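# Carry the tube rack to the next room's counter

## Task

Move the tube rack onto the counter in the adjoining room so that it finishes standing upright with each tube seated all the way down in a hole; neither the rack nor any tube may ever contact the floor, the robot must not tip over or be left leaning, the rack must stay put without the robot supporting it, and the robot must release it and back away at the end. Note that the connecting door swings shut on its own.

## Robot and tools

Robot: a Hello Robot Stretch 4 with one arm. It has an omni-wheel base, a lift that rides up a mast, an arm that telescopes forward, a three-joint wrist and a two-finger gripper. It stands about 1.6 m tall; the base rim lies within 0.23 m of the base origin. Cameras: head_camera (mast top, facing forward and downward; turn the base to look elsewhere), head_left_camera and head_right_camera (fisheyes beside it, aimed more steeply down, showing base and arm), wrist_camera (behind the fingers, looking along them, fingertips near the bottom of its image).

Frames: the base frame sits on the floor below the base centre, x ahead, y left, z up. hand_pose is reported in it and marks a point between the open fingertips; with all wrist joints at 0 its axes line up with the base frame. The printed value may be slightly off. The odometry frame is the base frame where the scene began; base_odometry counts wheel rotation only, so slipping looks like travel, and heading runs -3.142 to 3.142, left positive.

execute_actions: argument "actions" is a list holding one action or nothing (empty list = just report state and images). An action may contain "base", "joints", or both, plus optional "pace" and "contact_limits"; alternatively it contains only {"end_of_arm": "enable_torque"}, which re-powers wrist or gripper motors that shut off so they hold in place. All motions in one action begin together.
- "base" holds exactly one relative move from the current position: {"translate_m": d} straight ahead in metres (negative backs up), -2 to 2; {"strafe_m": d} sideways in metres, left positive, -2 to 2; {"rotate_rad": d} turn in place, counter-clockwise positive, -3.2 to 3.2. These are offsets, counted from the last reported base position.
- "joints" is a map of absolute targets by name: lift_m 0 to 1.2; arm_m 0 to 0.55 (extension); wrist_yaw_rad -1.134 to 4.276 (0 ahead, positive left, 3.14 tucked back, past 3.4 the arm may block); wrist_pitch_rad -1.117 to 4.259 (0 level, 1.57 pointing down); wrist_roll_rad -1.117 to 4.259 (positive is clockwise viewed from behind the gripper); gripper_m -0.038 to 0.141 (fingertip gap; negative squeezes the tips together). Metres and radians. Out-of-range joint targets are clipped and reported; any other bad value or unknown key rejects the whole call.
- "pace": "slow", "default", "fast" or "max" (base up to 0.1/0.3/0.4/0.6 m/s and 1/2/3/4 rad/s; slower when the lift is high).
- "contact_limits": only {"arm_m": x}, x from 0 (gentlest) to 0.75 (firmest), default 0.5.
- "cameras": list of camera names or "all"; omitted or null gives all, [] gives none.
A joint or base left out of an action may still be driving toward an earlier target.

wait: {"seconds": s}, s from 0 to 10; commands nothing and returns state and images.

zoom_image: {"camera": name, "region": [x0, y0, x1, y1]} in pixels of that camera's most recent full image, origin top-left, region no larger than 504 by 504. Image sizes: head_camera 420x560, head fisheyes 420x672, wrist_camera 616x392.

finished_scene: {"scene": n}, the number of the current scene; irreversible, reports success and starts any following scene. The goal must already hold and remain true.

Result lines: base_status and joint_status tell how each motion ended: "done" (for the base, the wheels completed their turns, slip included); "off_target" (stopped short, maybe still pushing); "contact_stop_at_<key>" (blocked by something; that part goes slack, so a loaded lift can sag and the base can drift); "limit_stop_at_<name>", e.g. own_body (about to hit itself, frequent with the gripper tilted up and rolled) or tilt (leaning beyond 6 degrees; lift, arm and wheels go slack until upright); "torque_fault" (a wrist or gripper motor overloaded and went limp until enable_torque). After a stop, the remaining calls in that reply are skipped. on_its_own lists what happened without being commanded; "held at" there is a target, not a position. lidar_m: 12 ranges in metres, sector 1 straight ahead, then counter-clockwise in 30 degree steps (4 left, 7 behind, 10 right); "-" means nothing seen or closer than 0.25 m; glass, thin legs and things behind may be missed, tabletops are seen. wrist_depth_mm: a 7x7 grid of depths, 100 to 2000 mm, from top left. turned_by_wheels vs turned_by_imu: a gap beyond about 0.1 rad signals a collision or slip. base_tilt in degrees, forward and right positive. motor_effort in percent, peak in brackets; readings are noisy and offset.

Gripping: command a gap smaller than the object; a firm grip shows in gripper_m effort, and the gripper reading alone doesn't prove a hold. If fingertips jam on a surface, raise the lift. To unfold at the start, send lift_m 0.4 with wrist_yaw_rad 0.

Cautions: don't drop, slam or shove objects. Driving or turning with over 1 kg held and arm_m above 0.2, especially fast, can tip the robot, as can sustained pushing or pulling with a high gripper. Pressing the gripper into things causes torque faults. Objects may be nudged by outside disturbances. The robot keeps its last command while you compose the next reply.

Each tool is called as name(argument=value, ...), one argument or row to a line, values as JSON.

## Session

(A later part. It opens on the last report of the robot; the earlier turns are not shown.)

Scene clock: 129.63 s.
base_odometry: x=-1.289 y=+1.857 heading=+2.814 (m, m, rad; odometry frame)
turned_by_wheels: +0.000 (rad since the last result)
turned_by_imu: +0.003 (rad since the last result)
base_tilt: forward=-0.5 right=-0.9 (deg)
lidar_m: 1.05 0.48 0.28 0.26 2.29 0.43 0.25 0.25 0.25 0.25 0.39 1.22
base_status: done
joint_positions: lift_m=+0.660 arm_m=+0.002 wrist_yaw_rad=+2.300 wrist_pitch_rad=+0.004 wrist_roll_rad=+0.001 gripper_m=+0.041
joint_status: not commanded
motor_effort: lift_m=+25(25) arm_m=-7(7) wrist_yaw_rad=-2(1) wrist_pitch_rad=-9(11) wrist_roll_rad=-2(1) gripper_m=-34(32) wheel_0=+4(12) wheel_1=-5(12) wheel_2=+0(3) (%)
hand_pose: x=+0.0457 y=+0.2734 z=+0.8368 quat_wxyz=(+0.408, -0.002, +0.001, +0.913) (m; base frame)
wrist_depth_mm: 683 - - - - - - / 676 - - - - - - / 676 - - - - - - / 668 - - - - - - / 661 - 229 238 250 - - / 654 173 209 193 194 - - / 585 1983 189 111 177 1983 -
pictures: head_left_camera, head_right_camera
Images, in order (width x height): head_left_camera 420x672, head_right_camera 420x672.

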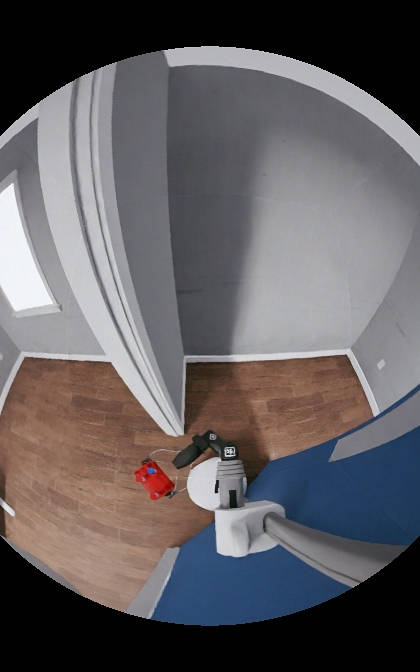

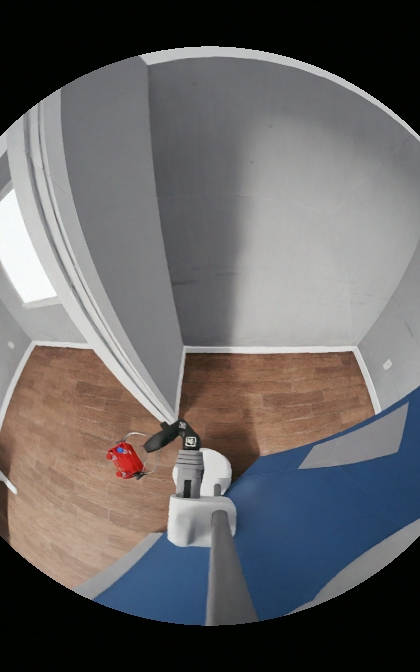

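execute_actions(
  actions=[
    {"base":{"strafe_m":-0.3},"pace":"slow"},
  ],
  cameras=[],
)

execute_actions(
  actions=[
    {"base":{"rotate_rad":-1.0},"joints":{"wrist_yaw_rad":0.3},"pace":"slow"},
  ],
  cameras=["head_left_camera","head_right_camera"],
)

Scene clock: 140.03 s.
base_odometry: x=-1.192 y=+2.141 heading=+2.813 (m, m, rad; odometry frame)
turned_by_wheels: +0.000 (rad since the last result)
turned_by_imu: +0.003 (rad since the last result)
base_tilt: forward=-0.5 right=-0.8 (deg)
lidar_m: 1.18 0.80 0.26 0.25 0.81 0.28 0.25 - 0.25 0.29 1.63 1.23
base_status: done
joint_positions: lift_m=+0.660 arm_m=+0.002 wrist_yaw_rad=+2.300 wrist_pitch_rad=+0.004 wrist_roll_rad=+0.001 gripper_m=+0.041
joint_status: not commanded
motor_effort: lift_m=+25(25) arm_m=-7(7) wrist_yaw_rad=-2(2) wrist_pitch_rad=-11(11) wrist_roll_rad=-2(2) gripper_m=-33(35) wheel_0=+3(10) wheel_1=-4(11) wheel_2=+0(0) (%)
hand_pose: x=+0.0457 y=+0.2734 z=+0.8368 quat_wxyz=(+0.408, -0.002, +0.001, +0.913) (m; base frame)
wrist_depth_mm: 496 668 - - - - - / 500 668 - - - - - / 496 676 - - - - - / 496 668 917 - - - - / 496 640 229 239 251 - - / 488 174 208 193 193 - - / 445 569 188 111 177 - -
pictures: none
No camera images: the call's "cameras" was empty. Leave "cameras" out to get every camera's image.

Scene clock: 142.33 s.
base_odometry: x=-1.193 y=+2.141 heading=+1.814 (m, m, rad; odometry frame)
turned_by_wheels: -0.999 (rad since the last result)
turned_by_imu: -1.016 (rad since the last result)
base_tilt: forward=-0.6 right=-0.8 (deg)
lidar_m: 0.41 1.22 1.17 0.79 0.70 3.22 0.68 0.27 0.25 - 0.25 0.29
base_status: done
joint_positions: lift_m=+0.660 arm_m=+0.002 wrist_yaw_rad=+0.300 wrist_pitch_rad=+0.004 wrist_roll_rad=+0.001 gripper_m=+0.041
joint_status: all done
motor_effort: lift_m=+25(25) arm_m=-7(7) wrist_yaw_rad=-2(11) wrist_pitch_rad=-11(10) wrist_roll_rad=-1(2) gripper_m=-35(35) wheel_0=+3(8) wheel_1=+1(5) wheel_2=+6(11) (%)
hand_pose: x=+0.4742 y=+0.0017 z=+0.8368 quat_wxyz=(+0.989, +0.000, +0.002, +0.149) (m; base frame)
wrist_depth_mm: 931 1078 1281 1618 1576 1255 1138 / 931 1098 1281 1576 1618 1308 1118 / 946 1078 1308 1576 1576 1281 1098 / 931 1078 1229 1464 1537 1255 1098 / 917 1042 231 250 252 1281 1098 / 891 173 208 193 193 1160 1098 / 866 991 188 111 176 1229 1060
pictures: head_left_camera, head_right_camera
Images, in order (width x height): head_left_camera 420x672, head_right_camera 420x672.

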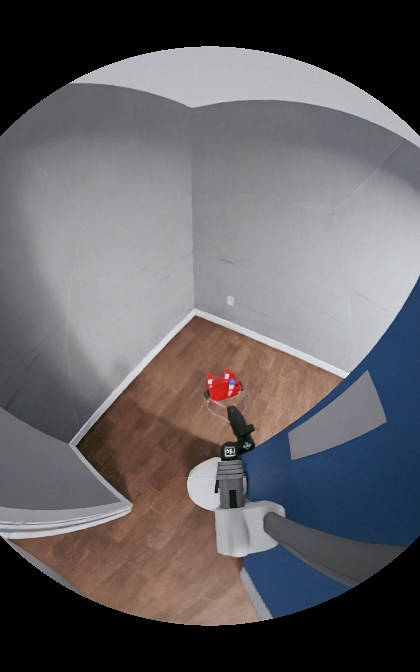

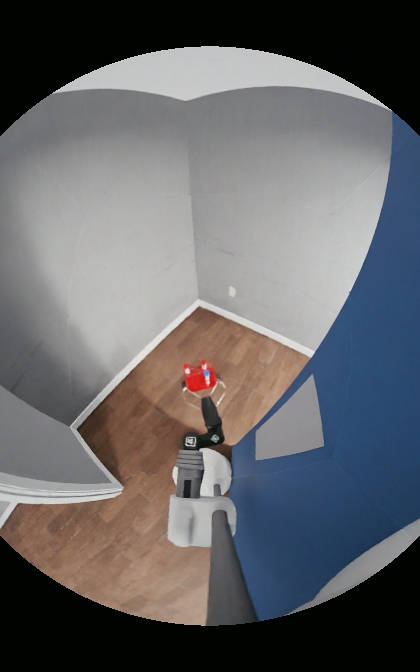

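execute_actions(
  actions=[
    {"base":{"translate_m":0.65}},
  ],
  cameras=["head_right_camera"],
)

execute_actions(
  actions=[
    {"base":{"rotate_rad":-1.5},"joints":{"wrist_yaw_rad":0,"lift_m":0.85},"pace":"slow"},
  ],
)

Scene clock: 152.77 s.
base_odometry: x=-1.349 y=+2.771 heading=+1.814 (m, m, rad; odometry frame)
turned_by_wheels: +0.000 (rad since the last result)
turned_by_imu: +0.000 (rad since the last result)
base_tilt: forward=-0.5 right=-0.8 (deg)
lidar_m: 0.41 0.86 0.84 0.88 1.13 0.81 0.99 1.65 2.28 1.38 1.03 0.99
base_status: done
joint_positions: lift_m=+0.660 arm_m=+0.002 wrist_yaw_rad=+0.300 wrist_pitch_rad=+0.004 wrist_roll_rad=+0.001 gripper_m=+0.041
joint_status: not commanded
motor_effort: lift_m=+25(25) arm_m=-7(7) wrist_yaw_rad=-1(1) wrist_pitch_rad=-11(10) wrist_roll_rad=-1(1) gripper_m=-33(32) wheel_0=+1(9) wheel_1=+3(5) wheel_2=-1(12) (%)
hand_pose: x=+0.4742 y=+0.0017 z=+0.8368 quat_wxyz=(+0.989, +0.000, +0.002, +0.149) (m; base frame)
wrist_depth_mm: 640 741 878 1042 904 750 654 / 654 741 891 1060 891 741 640 / 634 741 891 1042 891 741 640 / 640 732 842 1008 878 741 640 / 634 715 230 249 252 732 634 / 627 173 208 192 194 676 627 / 597 676 189 111 176 699 627
pictures: head_right_camera
Images, in order (width x height): head_right_camera 420x672.

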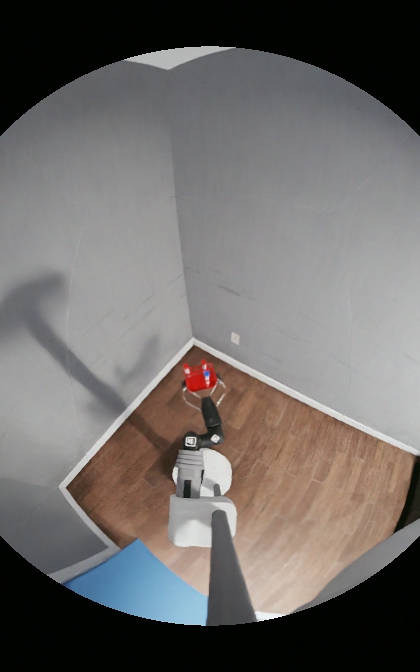

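Scene clock: 155.53 s.
base_odometry: x=-1.349 y=+2.771 heading=+0.315 (m, m, rad; odometry frame)
turned_by_wheels: -1.499 (rad since the last result)
turned_by_imu: -1.525 (rad since the last result)
base_tilt: forward=-0.6 right=-0.8 (deg)
lidar_m: 0.42 1.03 0.99 1.07 0.86 0.83 0.92 1.12 1.03 1.18 1.75 0.43
base_status: done
joint_positions: lift_m=+0.850 arm_m=+0.002 wrist_yaw_rad=+0.000 wrist_pitch_rad=+0.004 wrist_roll_rad=+0.001 gripper_m=+0.041
joint_status: all done
motor_effort: lift_m=+26(25) arm_m=-7(7) wrist_yaw_rad=-1(8) wrist_pitch_rad=-9(10) wrist_roll_rad=-1(2) gripper_m=-32(33) wheel_0=+2(7) wheel_1=+3(7) wheel_2=+6(8) (%)
hand_pose: x=+0.4612 y=-0.0874 z=+1.0268 quat_wxyz=(+1.000, +0.000, +0.002, +0.000) (m; base frame)
wrist_depth_mm: 831 1008 1281 1863 - - - / 842 1025 1308 1808 - - - / 842 1008 1308 1756 - - - / 831 1008 1160 1576 - - - / 831 991 232 249 251 1921 1756 / 820 174 209 193 193 1756 1661 / 778 904 189 111 176 1921 1661
pictures: head_camera, head_left_camera, head_right_camera, wrist_camera
Images, in order (width x height): head_camera 420x560, head_left_camera 420x672, head_right_camera 420x672, wrist_camera 616x392.

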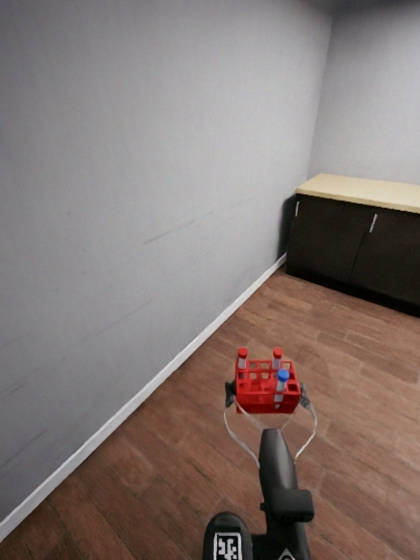

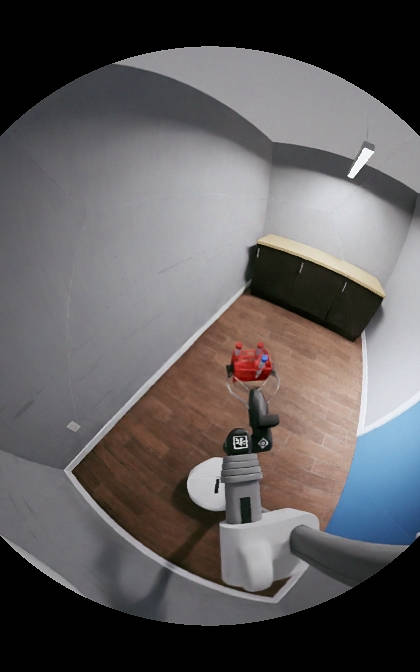

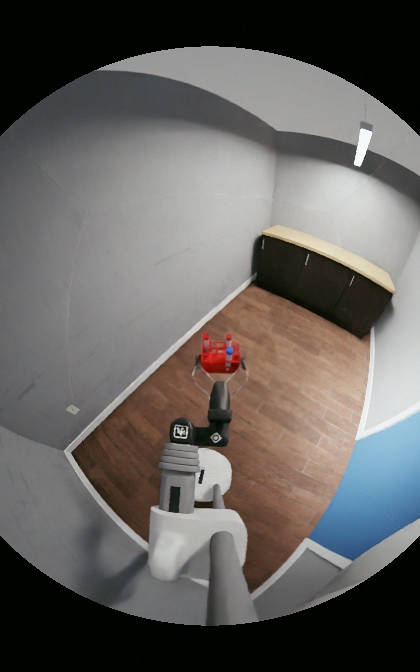

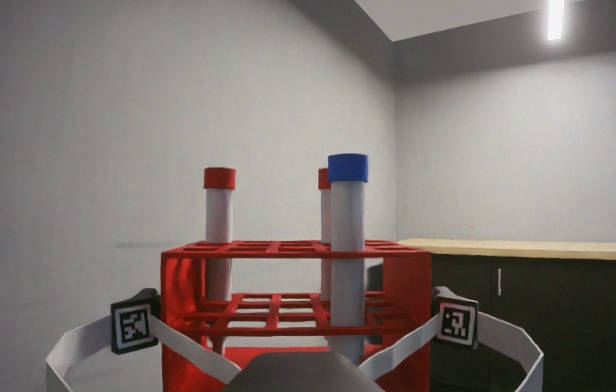

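execute_actions(
  actions=[
    {"base":{"rotate_rad":-0.59},"pace":"slow"},
  ],
  cameras=[],
)

execute_actions(
  actions=[
    {"base":{"translate_m":1.75},"pace":"fast"},
  ],
)

Scene clock: 161.77 s.
base_odometry: x=-1.349 y=+2.771 heading=-0.274 (m, m, rad; odometry frame)
turned_by_wheels: -0.589 (rad since the last result)
turned_by_imu: -0.598 (rad since the last result)
base_tilt: forward=-0.6 right=-0.8 (deg)
lidar_m: 0.41 1.41 1.04 0.99 1.05 0.89 0.83 0.89 1.14 1.02 1.15 0.42
base_status: done
joint_positions: lift_m=+0.850 arm_m=+0.002 wrist_yaw_rad=+0.000 wrist_pitch_rad=+0.004 wrist_roll_rad=+0.001 gripper_m=+0.041
joint_status: not commanded
motor_effort: lift_m=+26(26) arm_m=-7(7) wrist_yaw_rad=-1(1) wrist_pitch_rad=-10(10) wrist_roll_rad=-1(1) gripper_m=-34(35) wheel_0=+2(8) wheel_1=+3(6) wheel_2=+5(9) (%)
hand_pose: x=+0.4612 y=-0.0874 z=+1.0268 quat_wxyz=(+1.000, +0.000, +0.002, +0.000) (m; base frame)
wrist_depth_mm: 1537 - - - - - 1464 / 1618 - - - - - 1430 / 1618 - - - - - 1430 / 1618 - - - - - 1430 / 1618 - 232 239 251 - 1430 / 1576 173 208 192 193 1661 1397 / 1397 1921 189 111 177 1921 1366
pictures: none
No camera images: the call's "cameras" was empty. Leave "cameras" out to get every camera's image.

Scene clock: 167.60 s.
base_odometry: x=+0.336 y=+2.298 heading=-0.274 (m, m, rad; odometry frame)
turned_by_wheels: +0.000 (rad since the last result)
turned_by_imu: -0.002 (rad since the last result)
base_tilt: forward=-0.5 right=-0.8 (deg)
lidar_m: 0.42 0.56 0.77 0.95 1.02 1.40 2.59 1.60 1.19 1.14 0.72 0.41
base_status: done
joint_positions: lift_m=+0.850 arm_m=+0.002 wrist_yaw_rad=+0.000 wrist_pitch_rad=+0.004 wrist_roll_rad=+0.001 gripper_m=+0.041
joint_status: not commanded
motor_effort: lift_m=+25(26) arm_m=-7(7) wrist_yaw_rad=-2(1) wrist_pitch_rad=-11(10) wrist_roll_rad=-1(2) gripper_m=-34(33) wheel_0=+1(7) wheel_1=+2(7) wheel_2=-2(13) (%)
hand_pose: x=+0.4612 y=-0.0874 z=+1.0268 quat_wxyz=(+1.000, +0.000, +0.002, +0.000) (m; base frame)
wrist_depth_mm: 960 960 976 960 960 976 976 / 946 946 946 946 976 960 991 / 946 946 946 960 960 960 960 / 931 917 946 946 960 946 960 / 931 917 230 250 251 946 946 / 634 174 209 192 193 580 634 / 362 366 189 111 177 375 418
pictures: head_camera, head_left_camera, head_right_camera, wrist_camera
Images, in order (width x height): head_camera 420x560, head_left_camera 420x672, head_right_camera 420x672, wrist_camera 616x392.

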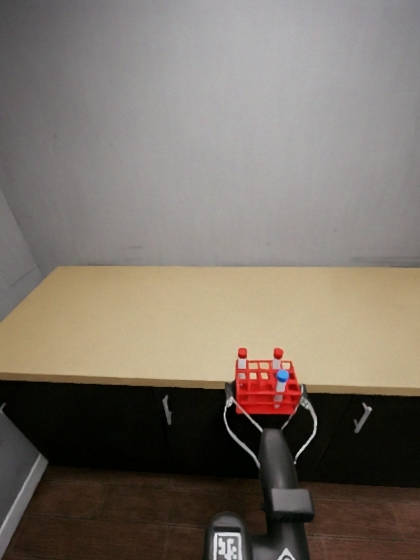

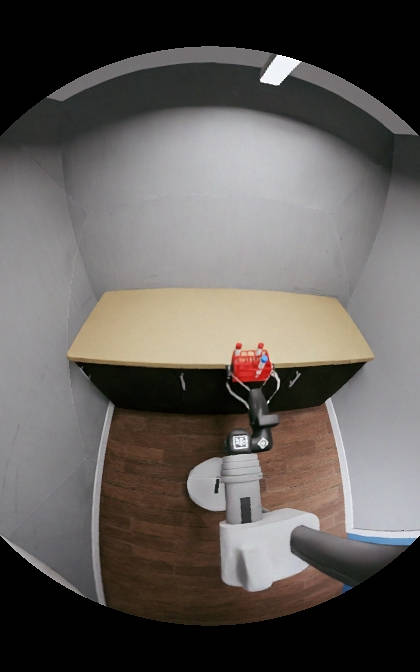

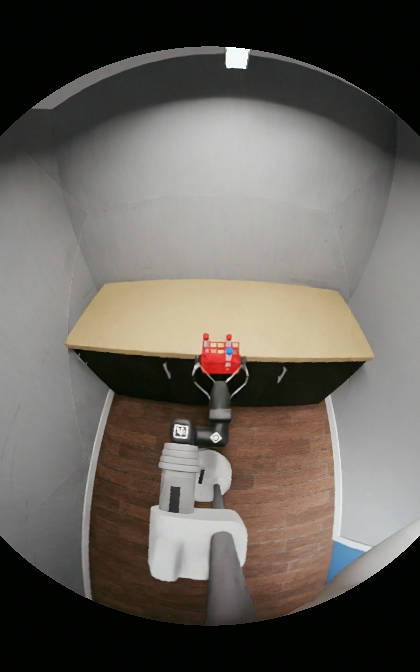

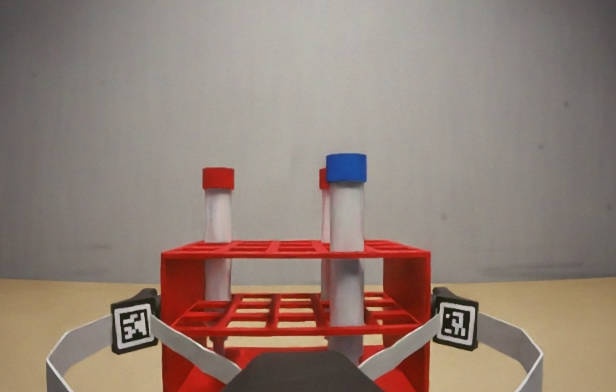

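execute_actions(
  actions=[
    {"joints":{"arm_m":0.23,"lift_m":0.8}},
  ],
  cameras=[],
)

execute_actions(
  actions=[
    {"joints":{"lift_m":0.772},"pace":"slow"},
  ],
  cameras=["head_camera","wrist_camera"],
)

Scene clock: 175.17 s.
base_odometry: x=+0.336 y=+2.298 heading=-0.274 (m, m, rad; odometry frame)
turned_by_wheels: +0.000 (rad since the last result)
turned_by_imu: +0.002 (rad since the last result)
base_tilt: forward=-0.5 right=-0.8 (deg)
lidar_m: 0.52 0.55 0.77 0.94 0.99 1.43 2.60 1.62 1.19 1.13 0.73 0.54
base_status: not commanded
joint_positions: lift_m=+0.800 arm_m=+0.229 wrist_yaw_rad=+0.000 wrist_pitch_rad=+0.004 wrist_roll_rad=+0.001 gripper_m=+0.041
joint_status: all done
motor_effort: lift_m=+17(23) arm_m=+8(9) wrist_yaw_rad=-2(3) wrist_pitch_rad=-11(11) wrist_roll_rad=-1(1) gripper_m=-33(36) wheel_0=+1(1) wheel_1=+2(2) wheel_2=-1(2) (%)
hand_pose: x=+0.6880 y=-0.0874 z=+0.9775 quat_wxyz=(+1.000, +0.000, +0.002, +0.000) (m; base frame)
wrist_depth_mm: 723 723 723 723 732 732 750 / 715 715 723 723 723 723 732 / 715 707 707 715 715 732 723 / 699 707 699 707 707 723 715 / 691 699 229 239 251 715 715 / 439 173 208 192 193 402 445 / 254 256 189 111 177 259 282
pictures: none
No camera images: the call's "cameras" was empty. Leave "cameras" out to get every camera's image.

Scene clock: 176.20 s.
base_odometry: x=+0.336 y=+2.298 heading=-0.274 (m, m, rad; odometry frame)
turned_by_wheels: +0.000 (rad since the last result)
turned_by_imu: +0.000 (rad since the last result)
base_tilt: forward=-0.6 right=-0.8 (deg)
lidar_m: 0.52 0.55 0.80 0.94 0.99 1.42 2.59 1.61 1.17 1.13 0.74 0.55
base_status: not commanded
joint_positions: lift_m=+0.772 arm_m=+0.229 wrist_yaw_rad=+0.000 wrist_pitch_rad=+0.001 wrist_roll_rad=+0.001 gripper_m=+0.041
joint_status: all done
motor_effort: lift_m=+16(17) arm_m=+8(8) wrist_yaw_rad=-2(2) wrist_pitch_rad=-5(10) wrist_roll_rad=-2(2) gripper_m=-34(32) wheel_0=+1(1) wheel_1=+3(2) wheel_2=-2(1) (%)
hand_pose: x=+0.6880 y=-0.0874 z=+0.9502 quat_wxyz=(+1.000, +0.000, +0.001, +0.000) (m; base frame)
wrist_depth_mm: 715 723 723 732 732 741 741 / 715 715 723 723 723 732 732 / 707 707 715 715 723 723 723 / 707 699 707 715 715 723 723 / 691 699 231 239 251 707 707 / 343 174 208 191 193 314 347 / 198 200 189 111 177 204 229
pictures: head_camera, wrist_camera
Images, in order (width x height): head_camera 420x560, wrist_camera 616x392.

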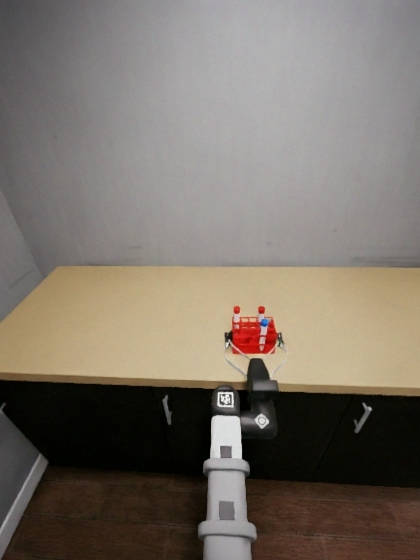

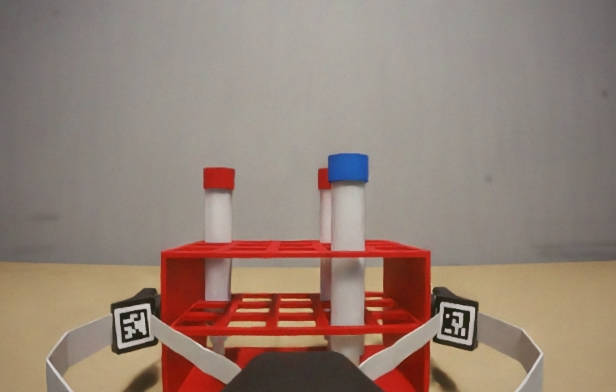

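execute_actions(
  actions=[
    {"joints":{"gripper_m":0.141}},
  ],
  cameras=["wrist_camera"],
)

execute_actions(
  actions=[
    {"joints":{"arm_m":0},"base":{"translate_m":-0.2}},
  ],
  cameras=["head_camera","wrist_camera"],
)

zoom_image(
  camera="wrist_camera",
  region=[230,170,380,300],
)

Scene clock: 183.57 s.
base_odometry: x=+0.336 y=+2.298 heading=-0.274 (m, m, rad; odometry frame)
turned_by_wheels: +0.000 (rad since the last result)
turned_by_imu: +0.002 (rad since the last result)
base_tilt: forward=-0.5 right=-0.9 (deg)
lidar_m: 0.53 0.54 0.78 0.95 0.99 1.42 2.60 1.60 1.18 1.14 0.74 0.56
base_status: not commanded
joint_positions: lift_m=+0.772 arm_m=+0.229 wrist_yaw_rad=+0.000 wrist_pitch_rad=+0.002 wrist_roll_rad=+0.001 gripper_m=+0.141
joint_status: all done
motor_effort: lift_m=+16(16) arm_m=+8(8) wrist_yaw_rad=-2(2) wrist_pitch_rad=-5(5) wrist_roll_rad=-2(1) gripper_m=+1(34) wheel_0=+1(1) wheel_1=+2(2) wheel_2=-2(1) (%)
hand_pose: x=+0.6880 y=-0.0874 z=+0.9501 quat_wxyz=(+1.000, +0.000, +0.001, +0.000) (m; base frame)
wrist_depth_mm: 715 732 723 723 723 732 741 / 707 715 723 723 723 732 732 / 707 707 715 723 715 723 723 / 699 699 715 707 715 715 723 / 691 691 256 263 699 707 707 / 342 210 219 248 207 314 345 / 225 218 216 111 219 217 228
pictures: wrist_camera
Images, in order (width x height): wrist_camera 616x392.

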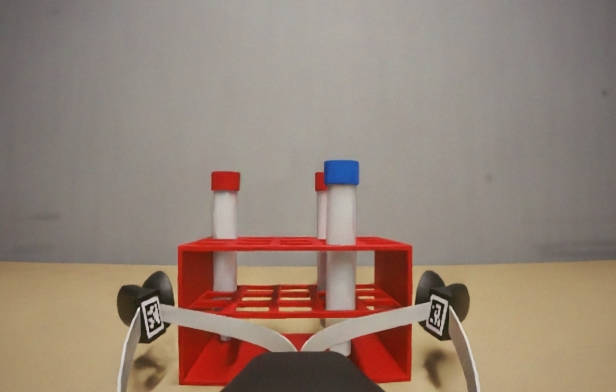

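Scene clock: 185.63 s.
base_odometry: x=+0.143 y=+2.352 heading=-0.274 (m, m, rad; odometry frame)
turned_by_wheels: +0.000 (rad since the last result)
turned_by_imu: +0.001 (rad since the last result)
base_tilt: forward=-0.5 right=-0.7 (deg)
lidar_m: 0.71 0.75 1.00 0.95 1.00 1.41 2.39 1.59 1.18 1.14 1.00 0.75
base_status: done
joint_positions: lift_m=+0.772 arm_m=+0.002 wrist_yaw_rad=+0.000 wrist_pitch_rad=+0.002 wrist_roll_rad=+0.001 gripper_m=+0.141
joint_status: all done
motor_effort: lift_m=+17(17) arm_m=-8(7) wrist_yaw_rad=-1(1) wrist_pitch_rad=-7(7) wrist_roll_rad=-1(2) gripper_m=+0(1) wheel_0=-2(6) wheel_1=-3(5) wheel_2=+3(12) (%)
hand_pose: x=+0.4613 y=-0.0875 z=+0.9499 quat_wxyz=(+1.000, +0.000, +0.001, +0.000) (m; base frame)
wrist_depth_mm: 1182 1160 1182 1182 1182 1205 1205 / 1138 1138 1160 1182 1160 1205 1182 / 1138 1160 1160 1182 1138 1160 1160 / 1138 1138 1160 1160 1160 1160 1182 / 878 931 960 741 960 946 904 / 496 211 496 500 496 504 521 / 512 512 517 111 521 521 521
pictures: head_camera, wrist_camera
Images, in order (width x height): head_camera 420x560, wrist_camera 616x392.

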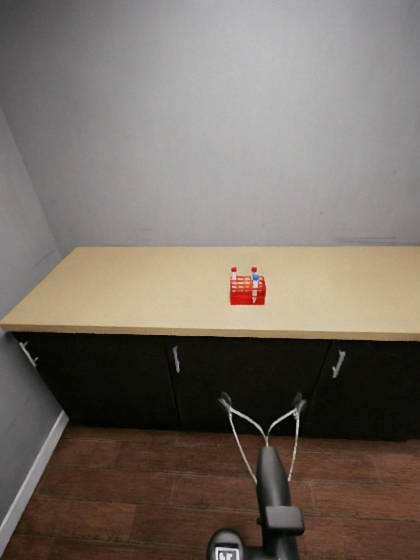

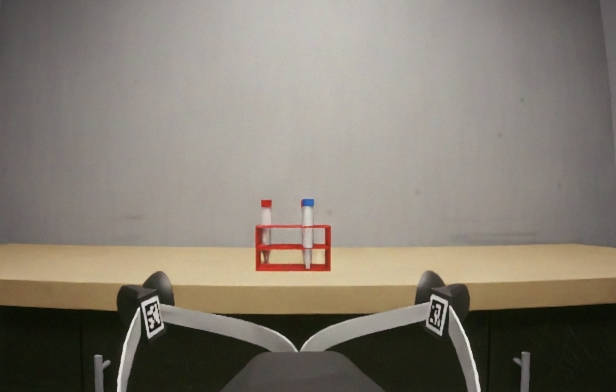

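Region (230, 170, 380, 300) of wrist_camera's 616x392 image, scaled by 3.360; it fills the top 437 rows of this view, and the rest is white.

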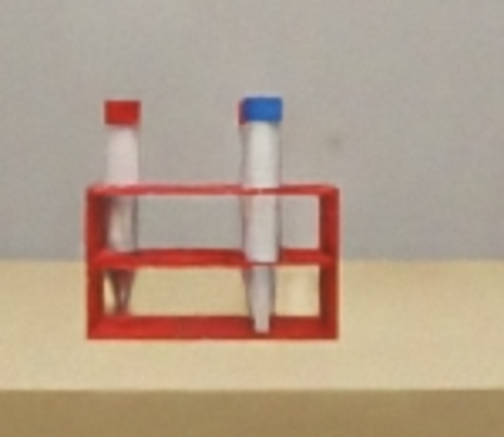

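finished_scene(
  scene=1,
)

The scene is finished: the task was done.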